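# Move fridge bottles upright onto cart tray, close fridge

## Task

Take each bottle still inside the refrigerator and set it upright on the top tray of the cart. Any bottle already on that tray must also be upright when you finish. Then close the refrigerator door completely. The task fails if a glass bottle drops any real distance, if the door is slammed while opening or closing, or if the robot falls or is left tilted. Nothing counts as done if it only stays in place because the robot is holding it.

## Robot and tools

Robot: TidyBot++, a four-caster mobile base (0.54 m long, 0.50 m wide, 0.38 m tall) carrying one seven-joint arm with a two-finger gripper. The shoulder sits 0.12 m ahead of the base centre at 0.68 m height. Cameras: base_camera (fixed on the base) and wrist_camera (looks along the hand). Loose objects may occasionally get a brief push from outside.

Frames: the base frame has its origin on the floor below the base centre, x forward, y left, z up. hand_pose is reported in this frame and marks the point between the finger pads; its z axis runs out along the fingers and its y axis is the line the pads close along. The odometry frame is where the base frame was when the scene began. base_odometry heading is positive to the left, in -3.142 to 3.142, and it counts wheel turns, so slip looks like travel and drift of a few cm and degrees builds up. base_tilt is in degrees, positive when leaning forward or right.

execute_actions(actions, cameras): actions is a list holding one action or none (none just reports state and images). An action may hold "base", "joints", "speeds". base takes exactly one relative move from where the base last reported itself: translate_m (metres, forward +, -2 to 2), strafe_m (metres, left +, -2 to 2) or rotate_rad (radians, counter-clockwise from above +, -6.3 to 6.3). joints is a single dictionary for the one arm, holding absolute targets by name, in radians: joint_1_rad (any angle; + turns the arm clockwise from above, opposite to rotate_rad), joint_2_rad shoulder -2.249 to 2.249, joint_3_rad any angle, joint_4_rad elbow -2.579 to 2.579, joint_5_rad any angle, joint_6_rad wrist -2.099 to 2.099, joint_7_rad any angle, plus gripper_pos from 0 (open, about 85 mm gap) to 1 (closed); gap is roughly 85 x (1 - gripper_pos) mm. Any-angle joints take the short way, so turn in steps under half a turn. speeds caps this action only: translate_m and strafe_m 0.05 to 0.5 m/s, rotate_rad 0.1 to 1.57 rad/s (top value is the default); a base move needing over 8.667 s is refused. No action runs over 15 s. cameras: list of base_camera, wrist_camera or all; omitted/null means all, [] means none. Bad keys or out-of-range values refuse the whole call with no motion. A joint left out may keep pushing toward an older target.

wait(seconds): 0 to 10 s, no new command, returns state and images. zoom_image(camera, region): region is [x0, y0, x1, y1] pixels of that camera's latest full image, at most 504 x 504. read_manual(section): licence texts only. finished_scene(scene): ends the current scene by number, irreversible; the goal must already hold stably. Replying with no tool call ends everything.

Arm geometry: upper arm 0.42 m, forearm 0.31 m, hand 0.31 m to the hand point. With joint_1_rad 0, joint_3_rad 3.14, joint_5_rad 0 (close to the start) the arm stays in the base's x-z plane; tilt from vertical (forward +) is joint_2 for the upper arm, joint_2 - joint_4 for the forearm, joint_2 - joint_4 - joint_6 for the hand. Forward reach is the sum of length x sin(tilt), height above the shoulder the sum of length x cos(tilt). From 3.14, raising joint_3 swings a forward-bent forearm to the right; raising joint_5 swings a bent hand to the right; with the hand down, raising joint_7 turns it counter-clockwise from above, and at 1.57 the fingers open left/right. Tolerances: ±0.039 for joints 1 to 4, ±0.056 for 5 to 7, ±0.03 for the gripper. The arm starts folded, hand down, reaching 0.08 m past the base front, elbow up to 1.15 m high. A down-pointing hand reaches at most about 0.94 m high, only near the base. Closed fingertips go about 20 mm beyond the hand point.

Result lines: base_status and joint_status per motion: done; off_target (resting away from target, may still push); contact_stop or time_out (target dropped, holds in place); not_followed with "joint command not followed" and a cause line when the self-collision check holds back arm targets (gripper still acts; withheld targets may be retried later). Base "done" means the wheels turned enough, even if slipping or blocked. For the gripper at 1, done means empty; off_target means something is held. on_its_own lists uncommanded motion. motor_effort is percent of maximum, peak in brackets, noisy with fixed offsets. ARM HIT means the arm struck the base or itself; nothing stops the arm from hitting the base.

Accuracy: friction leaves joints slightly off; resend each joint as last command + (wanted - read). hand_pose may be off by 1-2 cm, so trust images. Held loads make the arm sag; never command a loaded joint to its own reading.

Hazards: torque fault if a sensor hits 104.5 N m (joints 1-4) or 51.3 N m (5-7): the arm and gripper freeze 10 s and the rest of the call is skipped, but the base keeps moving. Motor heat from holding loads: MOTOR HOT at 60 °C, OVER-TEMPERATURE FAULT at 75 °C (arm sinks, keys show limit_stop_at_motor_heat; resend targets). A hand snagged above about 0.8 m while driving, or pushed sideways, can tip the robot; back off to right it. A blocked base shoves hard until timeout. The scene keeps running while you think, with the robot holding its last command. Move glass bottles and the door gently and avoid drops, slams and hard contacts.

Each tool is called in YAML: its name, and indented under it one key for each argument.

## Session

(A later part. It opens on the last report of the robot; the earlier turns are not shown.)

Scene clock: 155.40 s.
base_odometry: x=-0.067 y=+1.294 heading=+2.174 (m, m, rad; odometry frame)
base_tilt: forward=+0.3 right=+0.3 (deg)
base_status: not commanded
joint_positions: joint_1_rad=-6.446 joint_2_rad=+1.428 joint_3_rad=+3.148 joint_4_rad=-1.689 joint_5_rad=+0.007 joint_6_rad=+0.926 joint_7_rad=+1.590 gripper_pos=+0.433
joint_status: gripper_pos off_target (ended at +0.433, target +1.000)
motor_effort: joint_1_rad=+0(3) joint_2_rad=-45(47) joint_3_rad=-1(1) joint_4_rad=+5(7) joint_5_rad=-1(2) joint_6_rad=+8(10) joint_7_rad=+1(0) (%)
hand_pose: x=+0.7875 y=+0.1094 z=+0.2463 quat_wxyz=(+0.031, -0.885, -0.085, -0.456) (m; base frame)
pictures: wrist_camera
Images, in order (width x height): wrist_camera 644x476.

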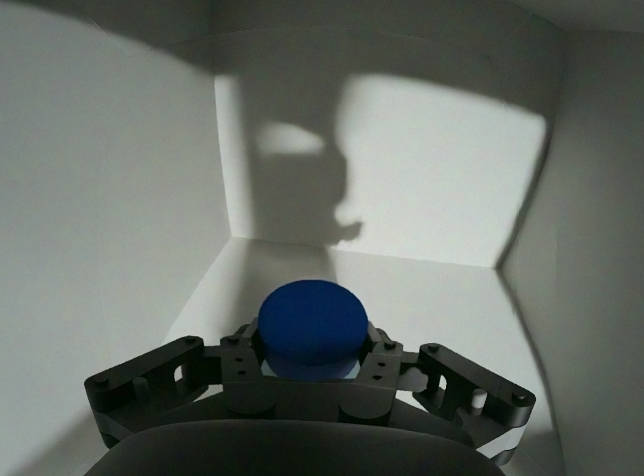

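execute_actions:
  actions:
    - {"joints":{"joint_2_rad":1.30}}
  cameras: ["wrist_camera"]

execute_actions:
  actions:
    - {"base":{"translate_m":-0.34},"speeds":{"translate_m":0.2}}
  cameras: ["wrist_camera"]

Scene clock: 162.63 s.
base_odometry: x=-0.067 y=+1.294 heading=+2.174 (m, m, rad; odometry frame)
base_tilt: forward=+0.3 right=+0.4 (deg)
base_status: not commanded
joint_positions: joint_1_rad=-6.446 joint_2_rad=+1.329 joint_3_rad=+3.148 joint_4_rad=-1.689 joint_5_rad=+0.007 joint_6_rad=+0.926 joint_7_rad=+1.590 gripper_pos=+0.433
joint_status: all done
motor_effort: joint_1_rad=+0(0) joint_2_rad=-50(52) joint_3_rad=-1(1) joint_4_rad=+10(10) joint_5_rad=-1(2) joint_6_rad=+12(13) joint_7_rad=+1(1) (%)
hand_pose: x=+0.8266 y=+0.1158 z=+0.3153 quat_wxyz=(+0.034, -0.862, -0.083, -0.500) (m; base frame)
pictures: wrist_camera
Images, in order (width x height): wrist_camera 644x476.

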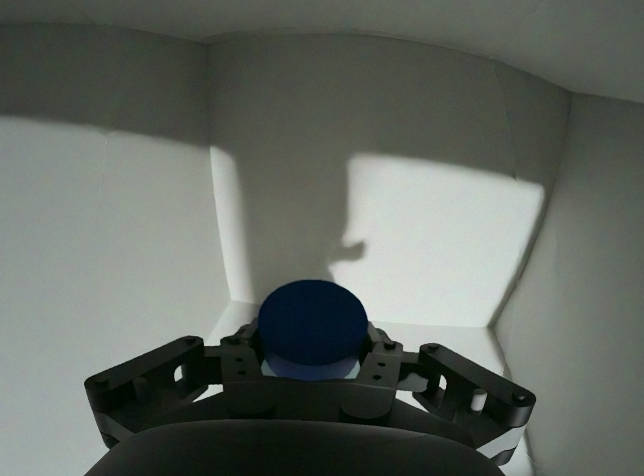

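Scene clock: 165.13 s.
base_odometry: x=+0.125 y=+1.013 heading=+2.174 (m, m, rad; odometry frame)
base_tilt: forward=+0.3 right=+0.4 (deg)
base_status: done
joint_positions: joint_1_rad=-6.444 joint_2_rad=+1.329 joint_3_rad=+3.148 joint_4_rad=-1.690 joint_5_rad=+0.007 joint_6_rad=+0.926 joint_7_rad=+1.590 gripper_pos=+0.433
joint_status: not commanded
motor_effort: joint_1_rad=+0(4) joint_2_rad=-50(53) joint_3_rad=-1(3) joint_4_rad=+9(11) joint_5_rad=-1(2) joint_6_rad=+12(12) joint_7_rad=+1(1) (%)
hand_pose: x=+0.8267 y=+0.1145 z=+0.3152 quat_wxyz=(+0.034, -0.862, -0.082, -0.499) (m; base frame)
pictures: wrist_camera
Images, in order (width x height): wrist_camera 644x476.

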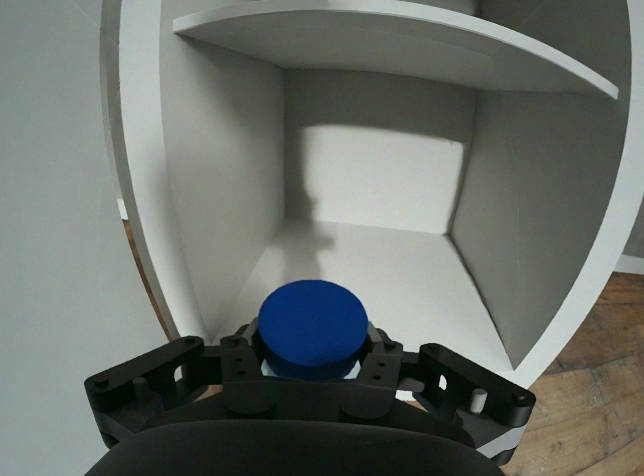

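execute_actions:
  actions:
    - {"base":{"strafe_m":-0.535},"speeds":{"strafe_m":0.3}}
  cameras: []

execute_actions:
  actions:
    - {"joints":{"joint_1_rad":0.02,"joint_2_rad":-0.27,"joint_4_rad":-1.46,"joint_6_rad":-0.87}}
  cameras: []

execute_actions:
  actions:
    - {"base":{"rotate_rad":-3.241},"speeds":{"rotate_rad":1.0}}

Scene clock: 174.60 s.
base_odometry: x=+0.566 y=+1.317 heading=+2.174 (m, m, rad; odometry frame)
base_tilt: forward=+0.3 right=+0.4 (deg)
base_status: done
joint_positions: joint_1_rad=-6.440 joint_2_rad=+1.329 joint_3_rad=+3.148 joint_4_rad=-1.690 joint_5_rad=+0.007 joint_6_rad=+0.926 joint_7_rad=+1.590 gripper_pos=+0.433
joint_status: not commanded
motor_effort: joint_1_rad=+0(3) joint_2_rad=-50(50) joint_3_rad=-1(3) joint_4_rad=+10(10) joint_5_rad=-1(1) joint_6_rad=+12(12) joint_7_rad=+1(0) (%)
hand_pose: x=+0.8272 y=+0.1116 z=+0.3152 quat_wxyz=(+0.033, -0.862, -0.080, -0.500) (m; base frame)
pictures: none
No camera images: the call's "cameras" was empty. Leave "cameras" out to get every camera's image.

Scene clock: 177.43 s.
base_odometry: x=+0.566 y=+1.317 heading=+2.174 (m, m, rad; odometry frame)
base_tilt: forward=+0.3 right=+0.3 (deg)
base_status: not commanded
joint_positions: joint_1_rad=-6.276 joint_2_rad=-0.247 joint_3_rad=+3.148 joint_4_rad=-1.501 joint_5_rad=+0.007 joint_6_rad=-0.849 joint_7_rad=+1.590 gripper_pos=+0.433
joint_status: joint_4_rad off_target (ended at -1.501, target -1.460); the others done
motor_effort: joint_1_rad=+0(1) joint_2_rad=-16(54) joint_3_rad=+0(1) joint_4_rad=+26(25) joint_5_rad=-1(0) joint_6_rad=+12(13) joint_7_rad=+1(0) (%)
hand_pose: x=+0.5832 y=-0.0073 z=+1.0299 quat_wxyz=(-0.011, -0.868, -0.003, -0.496) (m; base frame)
pictures: none
No camera images: the call's "cameras" was empty. Leave "cameras" out to get every camera's image.

Scene clock: 181.63 s.
base_odometry: x=+0.566 y=+1.317 heading=-1.066 (m, m, rad; odometry frame)
base_tilt: forward=+0.3 right=+0.3 (deg)
base_status: done
joint_positions: joint_1_rad=-6.267 joint_2_rad=-0.247 joint_3_rad=+3.149 joint_4_rad=-1.500 joint_5_rad=+0.007 joint_6_rad=-0.849 joint_7_rad=+1.590 gripper_pos=+0.433
joint_status: not commanded
motor_effort: joint_1_rad=+0(1) joint_2_rad=-16(18) joint_3_rad=+0(3) joint_4_rad=+26(27) joint_5_rad=+0(1) joint_6_rad=+11(12) joint_7_rad=+1(1) (%)
hand_pose: x=+0.5831 y=-0.0121 z=+1.0301 quat_wxyz=(-0.013, -0.868, +0.002, -0.496) (m; base frame)
pictures: base_camera, wrist_camera
Images, in order (width x height): base_camera 644x364, wrist_camera 644x476.

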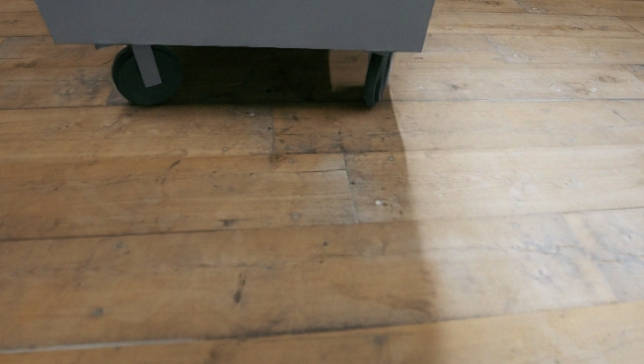

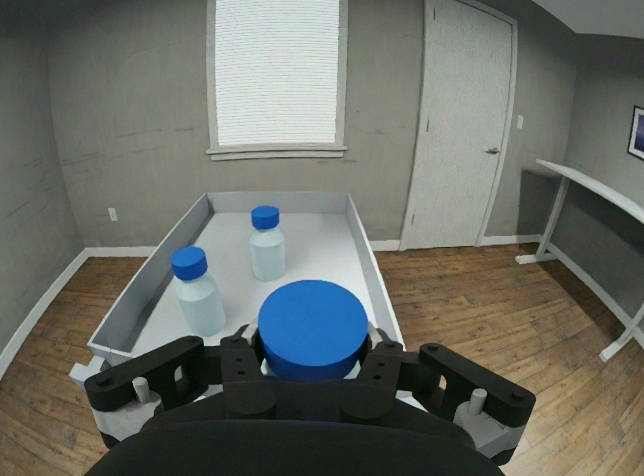

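execute_actions:
  actions:
    - {"base":{"strafe_m":0.02},"joints":{"joint_2_rad":-0.31}}
  cameras: []

execute_actions:
  actions:
    - {"base":{"translate_m":0.17},"speeds":{"translate_m":0.15}}
  cameras: []

execute_actions:
  actions:
    - {"joints":{"joint_2_rad":-0.2,"joint_4_rad":-1.65,"joint_6_rad":-0.62}}

Scene clock: 186.87 s.
base_odometry: x=+0.584 y=+1.326 heading=-1.067 (m, m, rad; odometry frame)
base_tilt: forward=+0.3 right=+0.3 (deg)
base_status: done
joint_positions: joint_1_rad=-6.266 joint_2_rad=-0.278 joint_3_rad=+3.145 joint_4_rad=-1.498 joint_5_rad=+0.007 joint_6_rad=-0.849 joint_7_rad=+1.590 gripper_pos=+0.433
joint_status: all done
motor_effort: joint_1_rad=+0(2) joint_2_rad=-14(18) joint_3_rad=+0(4) joint_4_rad=+26(26) joint_5_rad=-1(1) joint_6_rad=+11(12) joint_7_rad=+0(1) (%)
hand_pose: x=+0.5721 y=-0.0101 z=+1.0458 quat_wxyz=(-0.013, -0.860, +0.000, -0.511) (m; base frame)
pictures: none
No camera images: the call's "cameras" was empty. Leave "cameras" out to get every camera's image.

Scene clock: 188.70 s.
base_odometry: x=+0.666 y=+1.178 heading=-1.066 (m, m, rad; odometry frame)
base_tilt: forward=+0.2 right=+0.3 (deg)
base_status: done
joint_positions: joint_1_rad=-6.266 joint_2_rad=-0.286 joint_3_rad=+3.145 joint_4_rad=-1.498 joint_5_rad=+0.007 joint_6_rad=-0.851 joint_7_rad=+1.590 gripper_pos=+0.433
joint_status: not commanded
motor_effort: joint_1_rad=+0(1) joint_2_rad=-14(18) joint_3_rad=+0(1) joint_4_rad=+25(27) joint_5_rad=-1(2) joint_6_rad=+12(13) joint_7_rad=+0(1) (%)
hand_pose: x=+0.5689 y=-0.0100 z=+1.0492 quat_wxyz=(-0.013, -0.858, +0.000, -0.514) (m; base frame)
pictures: none
No camera images: the call's "cameras" was empty. Leave "cameras" out to get every camera's image.

Scene clock: 189.90 s.
base_odometry: x=+0.666 y=+1.178 heading=-1.066 (m, m, rad; odometry frame)
base_tilt: forward=+0.3 right=+0.4 (deg)
base_status: not commanded
joint_positions: joint_1_rad=-6.266 joint_2_rad=-0.179 joint_3_rad=+3.145 joint_4_rad=-1.665 joint_5_rad=+0.007 joint_6_rad=-0.690 joint_7_rad=+1.590 gripper_pos=+0.433
joint_status: joint_6_rad off_target (ended at -0.690, target -0.620); the others done
motor_effort: joint_1_rad=-1(0) joint_2_rad=-19(23) joint_3_rad=+0(0) joint_4_rad=+26(28) joint_5_rad=-1(1) joint_6_rad=+11(13) joint_7_rad=+1(0) (%)
hand_pose: x=+0.6133 y=-0.0105 z=+0.9453 quat_wxyz=(-0.012, -0.886, -0.001, -0.464) (m; base frame)
pictures: base_camera, wrist_camera
Images, in order (width x height): base_camera 644x364, wrist_camera 644x476.

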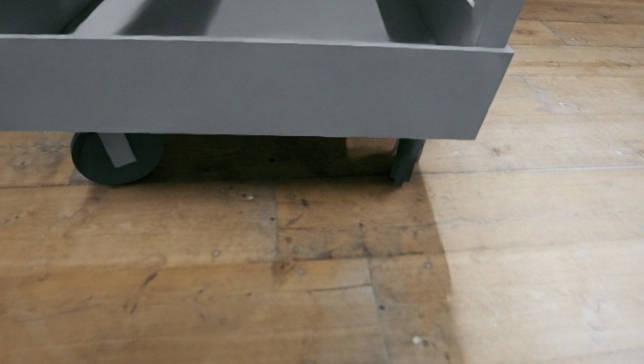

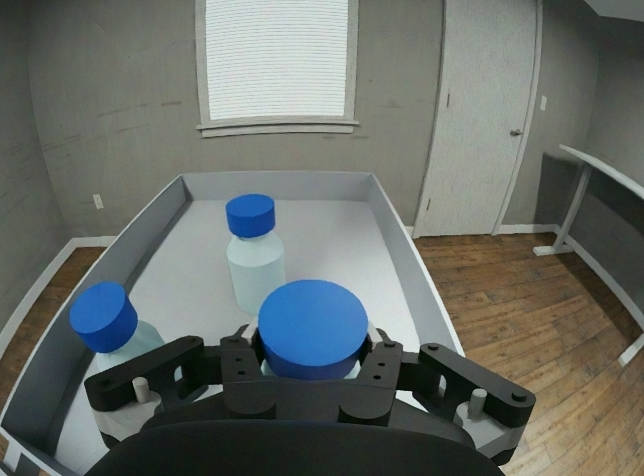

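execute_actions:
  actions:
    - {"joints":{"joint_4_rad":-1.74,"joint_6_rad":-0.54}}
  cameras: ["wrist_camera"]

Scene clock: 193.63 s.
base_odometry: x=+0.666 y=+1.178 heading=-1.066 (m, m, rad; odometry frame)
base_tilt: forward=+0.3 right=+0.4 (deg)
base_status: not commanded
joint_positions: joint_1_rad=-6.266 joint_2_rad=-0.179 joint_3_rad=+3.145 joint_4_rad=-1.749 joint_5_rad=+0.007 joint_6_rad=-0.607 joint_7_rad=+1.590 gripper_pos=+0.433
joint_status: joint_6_rad off_target (ended at -0.607, target -0.540); the others done
motor_effort: joint_1_rad=+0(1) joint_2_rad=-19(20) joint_3_rad=+0(0) joint_4_rad=+26(27) joint_5_rad=-1(1) joint_6_rad=+11(12) joint_7_rad=+1(0) (%)
hand_pose: x=+0.6143 y=-0.0103 z=+0.9187 quat_wxyz=(-0.012, -0.886, -0.001, -0.464) (m; base frame)
pictures: wrist_camera
Images, in order (width x height): wrist_camera 644x476.

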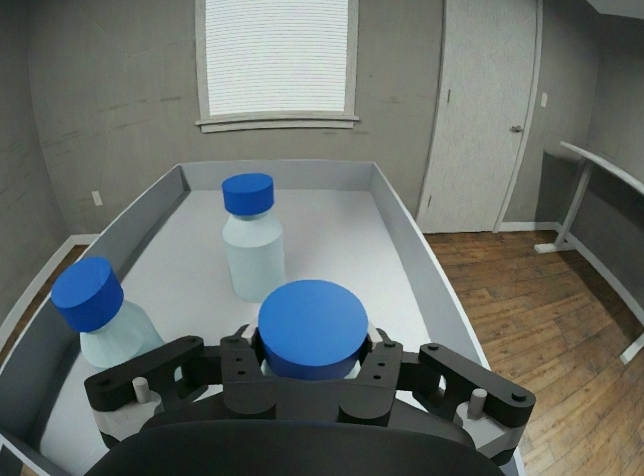

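execute_actions:
  actions:
    - {"joints":{"joint_4_rad":-1.79,"joint_6_rad":-0.51}}
  cameras: []

Scene clock: 198.70 s.
base_odometry: x=+0.666 y=+1.178 heading=-1.066 (m, m, rad; odometry frame)
base_tilt: forward=+0.3 right=+0.3 (deg)
base_status: not commanded
joint_positions: joint_1_rad=-6.266 joint_2_rad=-0.188 joint_3_rad=+3.145 joint_4_rad=-1.776 joint_5_rad=+0.007 joint_6_rad=-0.568 joint_7_rad=+1.590 gripper_pos=+0.433
joint_status: joint_6_rad off_target (ended at -0.568, target -0.510); the others done
motor_effort: joint_1_rad=-1(0) joint_2_rad=-15(19) joint_3_rad=+0(0) joint_4_rad=+23(26) joint_5_rad=-1(1) joint_6_rad=+9(11) joint_7_rad=+1(1) (%)
hand_pose: x=+0.6142 y=-0.0103 z=+0.9178 quat_wxyz=(-0.012, -0.881, -0.001, -0.473) (m; base frame)
pictures: none
No camera images: the call's "cameras" was empty. Leave "cameras" out to get every camera's image.

execute_actions:
  actions:
    - {"joints":{"gripper_pos":0}}
  cameras: []

execute_actions:
  actions:
    - {"base":{"translate_m":-0.2},"speeds":{"translate_m":0.2}}
  cameras: ["wrist_camera"]

execute_actions:
  actions:
    - {"base":{"rotate_rad":3.237},"joints":{"joint_2_rad":-0.4,"joint_4_rad":-2.5,"joint_6_rad":-0.9,"gripper_pos":1}}
  cameras: []

execute_actions:
  actions:
    - {"base":{"translate_m":-0.19}}
  cameras: []

execute_actions:
  actions:
    - {"base":{"strafe_m":0.75}}

Scene clock: 210.97 s.
base_odometry: x=+0.666 y=+1.178 heading=-1.066 (m, m, rad; odometry frame)
base_tilt: forward=+0.3 right=+0.3 (deg)
base_status: not commanded
joint_positions: joint_1_rad=-6.266 joint_2_rad=-0.188 joint_3_rad=+3.145 joint_4_rad=-1.776 joint_5_rad=+0.007 joint_6_rad=-0.558 joint_7_rad=+1.590 gripper_pos=+0.000
joint_status: all done
motor_effort: joint_1_rad=+0(0) joint_2_rad=-15(17) joint_3_rad=+0(0) joint_4_rad=+22(24) joint_5_rad=-1(1) joint_6_rad=+8(10) joint_7_rad=+1(0) (%)
hand_pose: x=+0.6159 y=-0.0103 z=+0.9202 quat_wxyz=(-0.012, -0.879, -0.001, -0.477) (m; base frame)
pictures: none
No camera images: the call's "cameras" was empty. Leave "cameras" out to get every camera's image.

Scene clock: 212.77 s.
base_odometry: x=+0.570 y=+1.353 heading=-1.066 (m, m, rad; odometry frame)
base_tilt: forward=+0.3 right=+0.3 (deg)
base_status: done
joint_positions: joint_1_rad=-6.266 joint_2_rad=-0.193 joint_3_rad=+3.146 joint_4_rad=-1.777 joint_5_rad=+0.007 joint_6_rad=-0.555 joint_7_rad=+1.590 gripper_pos=+0.000
joint_status: not commanded
motor_effort: joint_1_rad=+0(1) joint_2_rad=-15(18) joint_3_rad=+0(2) joint_4_rad=+22(23) joint_5_rad=-1(1) joint_6_rad=+8(8) joint_7_rad=+1(1) (%)
hand_pose: x=+0.6149 y=-0.0105 z=+0.9236 quat_wxyz=(-0.013, -0.877, -0.001, -0.481) (m; base frame)
pictures: wrist_camera
Images, in order (width x height): wrist_camera 644x476.

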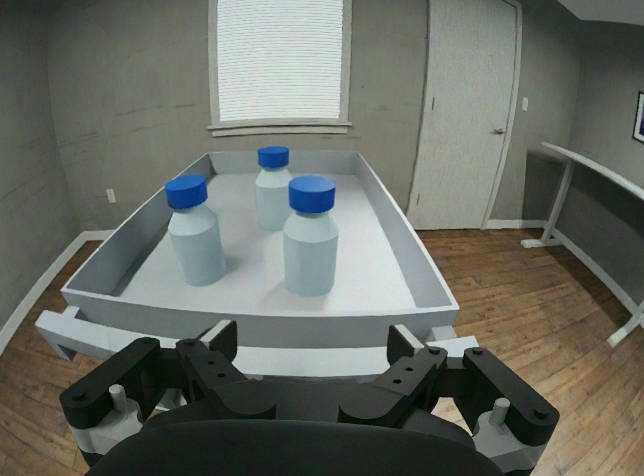

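Scene clock: 216.13 s.
base_odometry: x=+0.570 y=+1.353 heading=+2.170 (m, m, rad; odometry frame)
base_tilt: forward=+0.2 right=+0.3 (deg)
base_status: done
joint_positions: joint_1_rad=-6.265 joint_2_rad=-0.380 joint_3_rad=+3.148 joint_4_rad=-2.481 joint_5_rad=+0.007 joint_6_rad=-0.852 joint_7_rad=+1.590 gripper_pos=+0.999
joint_status: all done
motor_effort: joint_1_rad=+0(2) joint_2_rad=-2(16) joint_3_rad=+0(3) joint_4_rad=+16(22) joint_5_rad=-1(1) joint_6_rad=+2(7) joint_7_rad=+1(1) (%)
hand_pose: x=+0.2928 y=-0.0043 z=+0.6080 quat_wxyz=(-0.004, -0.996, +0.000, -0.094) (m; base frame)
pictures: none
No camera images: the call's "cameras" was empty. Leave "cameras" out to get every camera's image.

Scene clock: 217.73 s.
base_odometry: x=+0.677 y=+1.196 heading=+2.171 (m, m, rad; odometry frame)
base_tilt: forward=+0.3 right=+0.3 (deg)
base_status: done
joint_positions: joint_1_rad=-6.265 joint_2_rad=-0.390 joint_3_rad=+3.148 joint_4_rad=-2.487 joint_5_rad=+0.007 joint_6_rad=-0.856 joint_7_rad=+1.590 gripper_pos=+0.999
joint_status: not commanded
motor_effort: joint_1_rad=-1(0) joint_2_rad=-2(6) joint_3_rad=+0(0) joint_4_rad=+16(17) joint_5_rad=-1(1) joint_6_rad=+2(3) joint_7_rad=+1(1) (%)
hand_pose: x=+0.2892 y=-0.0043 z=+0.6073 quat_wxyz=(-0.004, -0.996, +0.000, -0.094) (m; base frame)
pictures: none
No camera images: the call's "cameras" was empty. Leave "cameras" out to get every camera's image.

Scene clock: 220.60 s.
base_odometry: x=+0.058 y=+0.772 heading=+2.171 (m, m, rad; odometry frame)
base_tilt: forward=+0.2 right=+0.3 (deg)
base_status: done
joint_positions: joint_1_rad=-6.265 joint_2_rad=-0.390 joint_3_rad=+3.148 joint_4_rad=-2.487 joint_5_rad=+0.007 joint_6_rad=-0.856 joint_7_rad=+1.590 gripper_pos=+0.999
joint_status: not commanded
motor_effort: joint_1_rad=+0(1) joint_2_rad=-2(3) joint_3_rad=+0(1) joint_4_rad=+16(16) joint_5_rad=-1(1) joint_6_rad=+2(3) joint_7_rad=+1(1) (%)
hand_pose: x=+0.2892 y=-0.0043 z=+0.6073 quat_wxyz=(-0.004, -0.996, +0.000, -0.094) (m; base frame)
pictures: base_camera, wrist_camera
Images, in order (width x height): base_camera 644x364, wrist_camera 644x476.

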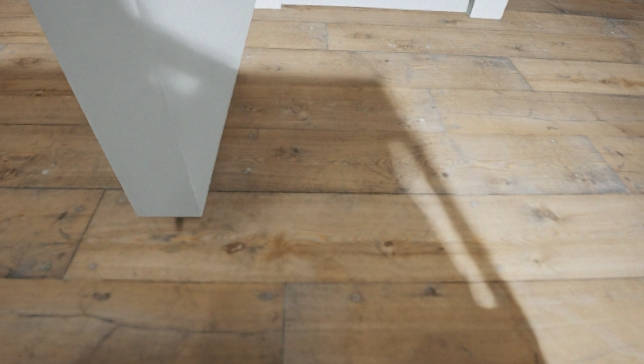

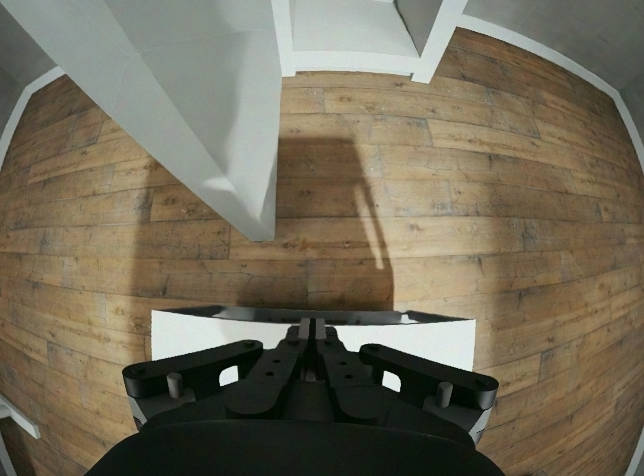

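execute_actions:
  actions:
    - {"base":{"strafe_m":0.45}}
  cameras: []

execute_actions:
  actions:
    - {"joints":{"joint_2_rad":0.2,"joint_4_rad":-2.2,"joint_6_rad":0.5}}
  cameras: []

execute_actions:
  actions:
    - {"base":{"strafe_m":-0.42},"speeds":{"strafe_m":0.07}}

Scene clock: 227.13 s.
base_odometry: x=-0.313 y=+0.518 heading=+2.171 (m, m, rad; odometry frame)
base_tilt: forward=+0.3 right=+0.3 (deg)
base_status: done
joint_positions: joint_1_rad=-6.265 joint_2_rad=-0.390 joint_3_rad=+3.148 joint_4_rad=-2.487 joint_5_rad=+0.007 joint_6_rad=-0.856 joint_7_rad=+1.590 gripper_pos=+0.999
joint_status: not commanded
motor_effort: joint_1_rad=+0(1) joint_2_rad=-2(3) joint_3_rad=+0(1) joint_4_rad=+16(17) joint_5_rad=+0(0) joint_6_rad=+2(2) joint_7_rad=+1(0) (%)
hand_pose: x=+0.2892 y=-0.0043 z=+0.6073 quat_wxyz=(-0.004, -0.996, +0.000, -0.094) (m; base frame)
pictures: none
No camera images: the call's "cameras" was empty. Leave "cameras" out to get every camera's image.

Scene clock: 229.10 s.
base_odometry: x=-0.313 y=+0.518 heading=+2.171 (m, m, rad; odometry frame)
base_tilt: forward=+0.3 right=+0.3 (deg)
base_status: not commanded
joint_positions: joint_1_rad=-6.265 joint_2_rad=+0.188 joint_3_rad=+3.148 joint_4_rad=-2.215 joint_5_rad=+0.007 joint_6_rad=+0.459 joint_7_rad=+1.590 gripper_pos=+0.999
joint_status: all done
motor_effort: joint_1_rad=+0(1) joint_2_rad=-24(25) joint_3_rad=+0(0) joint_4_rad=+17(18) joint_5_rad=-1(0) joint_6_rad=+9(10) joint_7_rad=+1(1) (%)
hand_pose: x=+0.6990 y=-0.0116 z=+0.7493 quat_wxyz=(-0.013, -0.826, -0.002, -0.564) (m; base frame)
pictures: none
No camera images: the call's "cameras" was empty. Leave "cameras" out to get every camera's image.

Scene clock: 235.63 s.
base_odometry: x=+0.034 y=+0.755 heading=+2.171 (m, m, rad; odometry frame)
base_tilt: forward=+0.3 right=+0.3 (deg)
base_status: done
joint_positions: joint_1_rad=-6.268 joint_2_rad=+0.188 joint_3_rad=+3.141 joint_4_rad=-2.215 joint_5_rad=+0.007 joint_6_rad=+0.459 joint_7_rad=+1.590 gripper_pos=+0.999
joint_status: not commanded
motor_effort: joint_1_rad=+0(5) joint_2_rad=-25(26) joint_3_rad=-1(6) joint_4_rad=+17(19) joint_5_rad=-1(3) joint_6_rad=+9(10) joint_7_rad=+1(1) (%)
hand_pose: x=+0.6990 y=-0.0060 z=+0.7493 quat_wxyz=(-0.010, -0.826, -0.006, -0.564) (m; base frame)
pictures: base_camera, wrist_camera
Images, in order (width x height): base_camera 644x364, wrist_camera 644x476.

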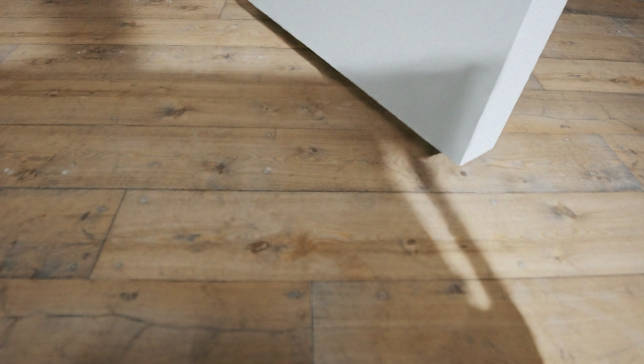

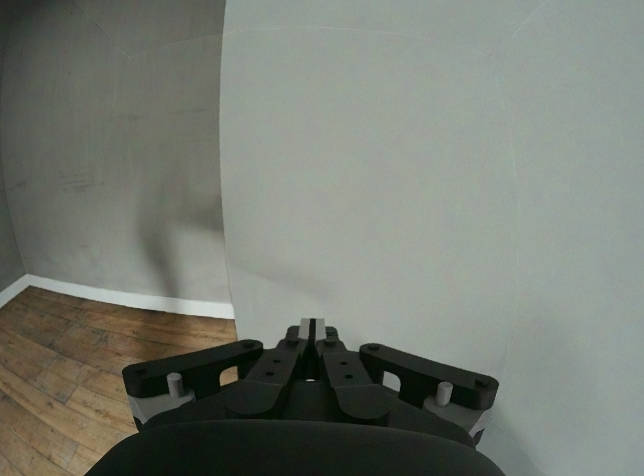

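Same sequence as in scene 1.

execute_actions:
  actions:
    - {"base":{"strafe_m":-0.18},"speeds":{"strafe_m":0.06}}

execute_actions:
  actions:
    - {"base":{"translate_m":0.3},"speeds":{"translate_m":0.05}}

Scene clock: 245.40 s.
base_odometry: x=+0.183 y=+0.856 heading=+2.171 (m, m, rad; odometry frame)
base_tilt: forward=+0.2 right=+0.3 (deg)
base_status: done
joint_positions: joint_1_rad=-6.266 joint_2_rad=+0.188 joint_3_rad=+3.142 joint_4_rad=-2.215 joint_5_rad=+0.007 joint_6_rad=+0.459 joint_7_rad=+1.590 gripper_pos=+0.999
joint_status: not commanded
motor_effort: joint_1_rad=+0(1) joint_2_rad=-25(26) joint_3_rad=-1(2) joint_4_rad=+17(18) joint_5_rad=-2(0) joint_6_rad=+9(9) joint_7_rad=+1(1) (%)
hand_pose: x=+0.6991 y=-0.0077 z=+0.7493 quat_wxyz=(-0.011, -0.826, -0.004, -0.564) (m; base frame)
pictures: base_camera, wrist_camera
Images, in order (width x height): base_camera 644x364, wrist_camera 644x476.

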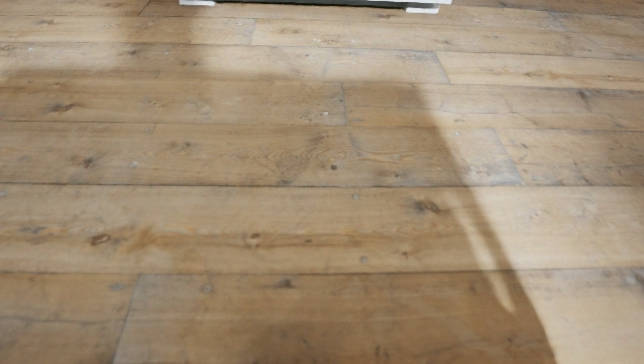

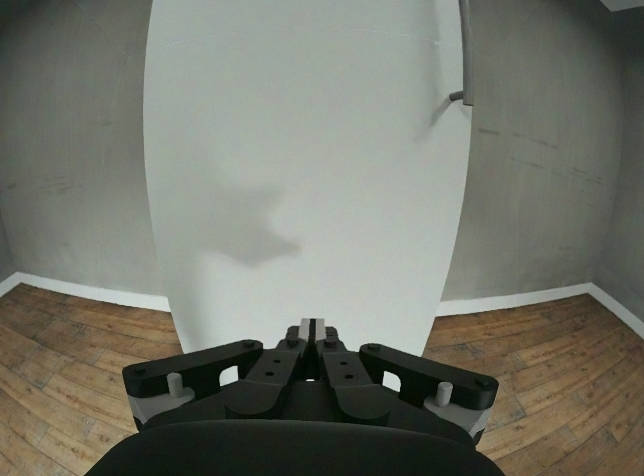

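Scene clock: 251.90 s.
base_odometry: x=+0.013 y=+1.104 heading=+2.170 (m, m, rad; odometry frame)
base_tilt: forward=+0.3 right=+0.3 (deg)
base_status: done
joint_positions: joint_1_rad=-6.266 joint_2_rad=+0.189 joint_3_rad=+3.142 joint_4_rad=-2.214 joint_5_rad=+0.007 joint_6_rad=+0.459 joint_7_rad=+1.590 gripper_pos=+0.999
joint_status: not commanded
motor_effort: joint_1_rad=+0(1) joint_2_rad=-25(26) joint_3_rad=+0(1) joint_4_rad=+17(18) joint_5_rad=-1(0) joint_6_rad=+9(9) joint_7_rad=+0(0) (%)
hand_pose: x=+0.6994 y=-0.0077 z=+0.7491 quat_wxyz=(-0.011, -0.826, -0.004, -0.564) (m; base frame)
pictures: base_camera, wrist_camera
Images, in order (width x height): base_camera 644x364, wrist_camera 644x476.

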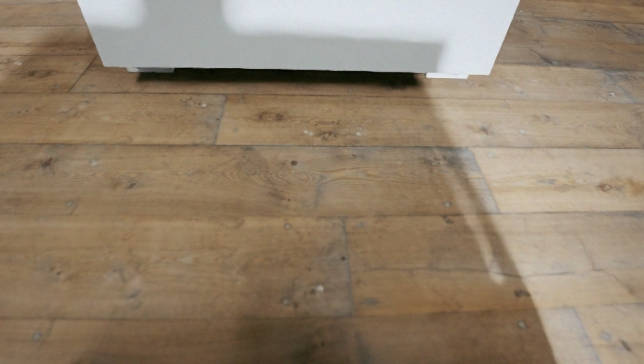

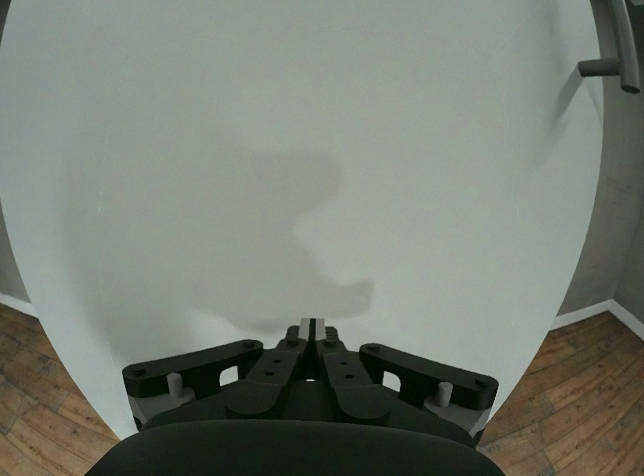

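execute_actions:
  actions:
    - {"base":{"translate_m":0.055},"speeds":{"translate_m":0.05}}
  cameras: []

execute_actions:
  actions:
    - {"base":{"translate_m":-0.12}}
  cameras: ["base_camera"]

execute_actions:
  actions:
    - {"joints":{"joint_1_rad":2.2,"joint_2_rad":-0.5,"joint_4_rad":-2.0,"joint_6_rad":-0.3}}
  cameras: ["wrist_camera"]

Scene clock: 261.90 s.
base_odometry: x=-0.017 y=+1.149 heading=+2.170 (m, m, rad; odometry frame)
base_tilt: forward=+0.2 right=+0.4 (deg)
base_status: done
joint_positions: joint_1_rad=-6.266 joint_2_rad=+0.135 joint_3_rad=+3.142 joint_4_rad=-2.279 joint_5_rad=+0.007 joint_6_rad=+0.459 joint_7_rad=+1.590 gripper_pos=+0.999
joint_status: not commanded
motor_effort: joint_1_rad=-1(2) joint_2_rad=-11(26) joint_3_rad=+0(2) joint_4_rad=+33(35) joint_5_rad=+0(1) joint_6_rad=+14(15) joint_7_rad=+1(1) (%)
hand_pose: x=+0.6732 y=-0.0072 z=+0.7474 quat_wxyz=(-0.011, -0.829, -0.004, -0.559) (m; base frame)
pictures: none
No camera images: the call's "cameras" was empty. Leave "cameras" out to get every camera's image.

Scene clock: 263.27 s.
base_odometry: x=+0.051 y=+1.051 heading=+2.170 (m, m, rad; odometry frame)
base_tilt: forward=+0.3 right=+0.3 (deg)
base_status: done
joint_positions: joint_1_rad=-6.266 joint_2_rad=+0.198 joint_3_rad=+3.143 joint_4_rad=-2.199 joint_5_rad=+0.007 joint_6_rad=+0.459 joint_7_rad=+1.590 gripper_pos=+0.999
joint_status: not commanded
motor_effort: joint_1_rad=+0(1) joint_2_rad=-25(27) joint_3_rad=+0(1) joint_4_rad=+17(32) joint_5_rad=-1(2) joint_6_rad=+9(13) joint_7_rad=+0(0) (%)
hand_pose: x=+0.7052 y=-0.0081 z=+0.7516 quat_wxyz=(-0.011, -0.824, -0.004, -0.566) (m; base frame)
pictures: base_camera
Images, in order (width x height): base_camera 644x364.

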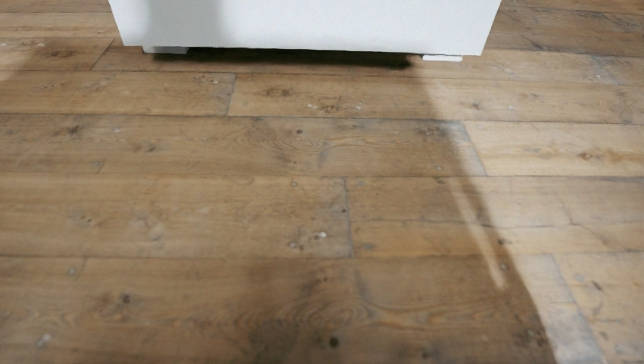

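Scene clock: 266.50 s.
base_odometry: x=+0.051 y=+1.051 heading=+2.170 (m, m, rad; odometry frame)
base_tilt: forward=+0.3 right=+0.4 (deg)
base_status: not commanded
joint_positions: joint_1_rad=-4.093 joint_2_rad=-0.483 joint_3_rad=+3.143 joint_4_rad=-2.020 joint_5_rad=+0.007 joint_6_rad=-0.252 joint_7_rad=+1.590 gripper_pos=+0.999
joint_status: all done
motor_effort: joint_1_rad=+0(1) joint_2_rad=-5(26) joint_3_rad=+0(2) joint_4_rad=+23(22) joint_5_rad=-1(1) joint_6_rad=+9(9) joint_7_rad=+1(0) (%)
hand_pose: x=-0.1265 y=-0.3442 z=+0.9977 quat_wxyz=(-0.561, -0.365, +0.689, -0.279) (m; base frame)
pictures: wrist_camera
Images, in order (width x height): wrist_camera 644x476.

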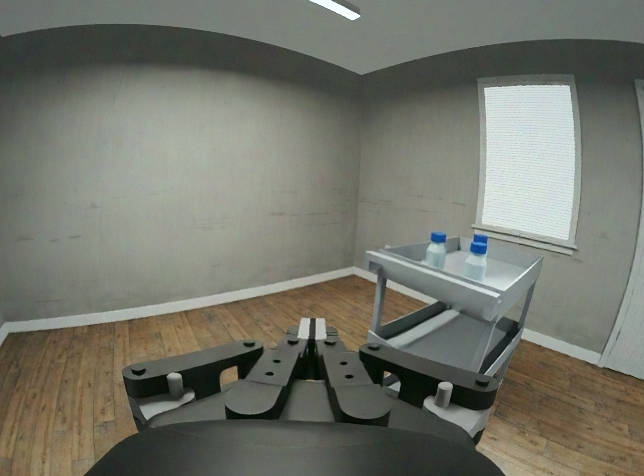

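finished_scene:
  scene: 2

The scene is finished: the task was done.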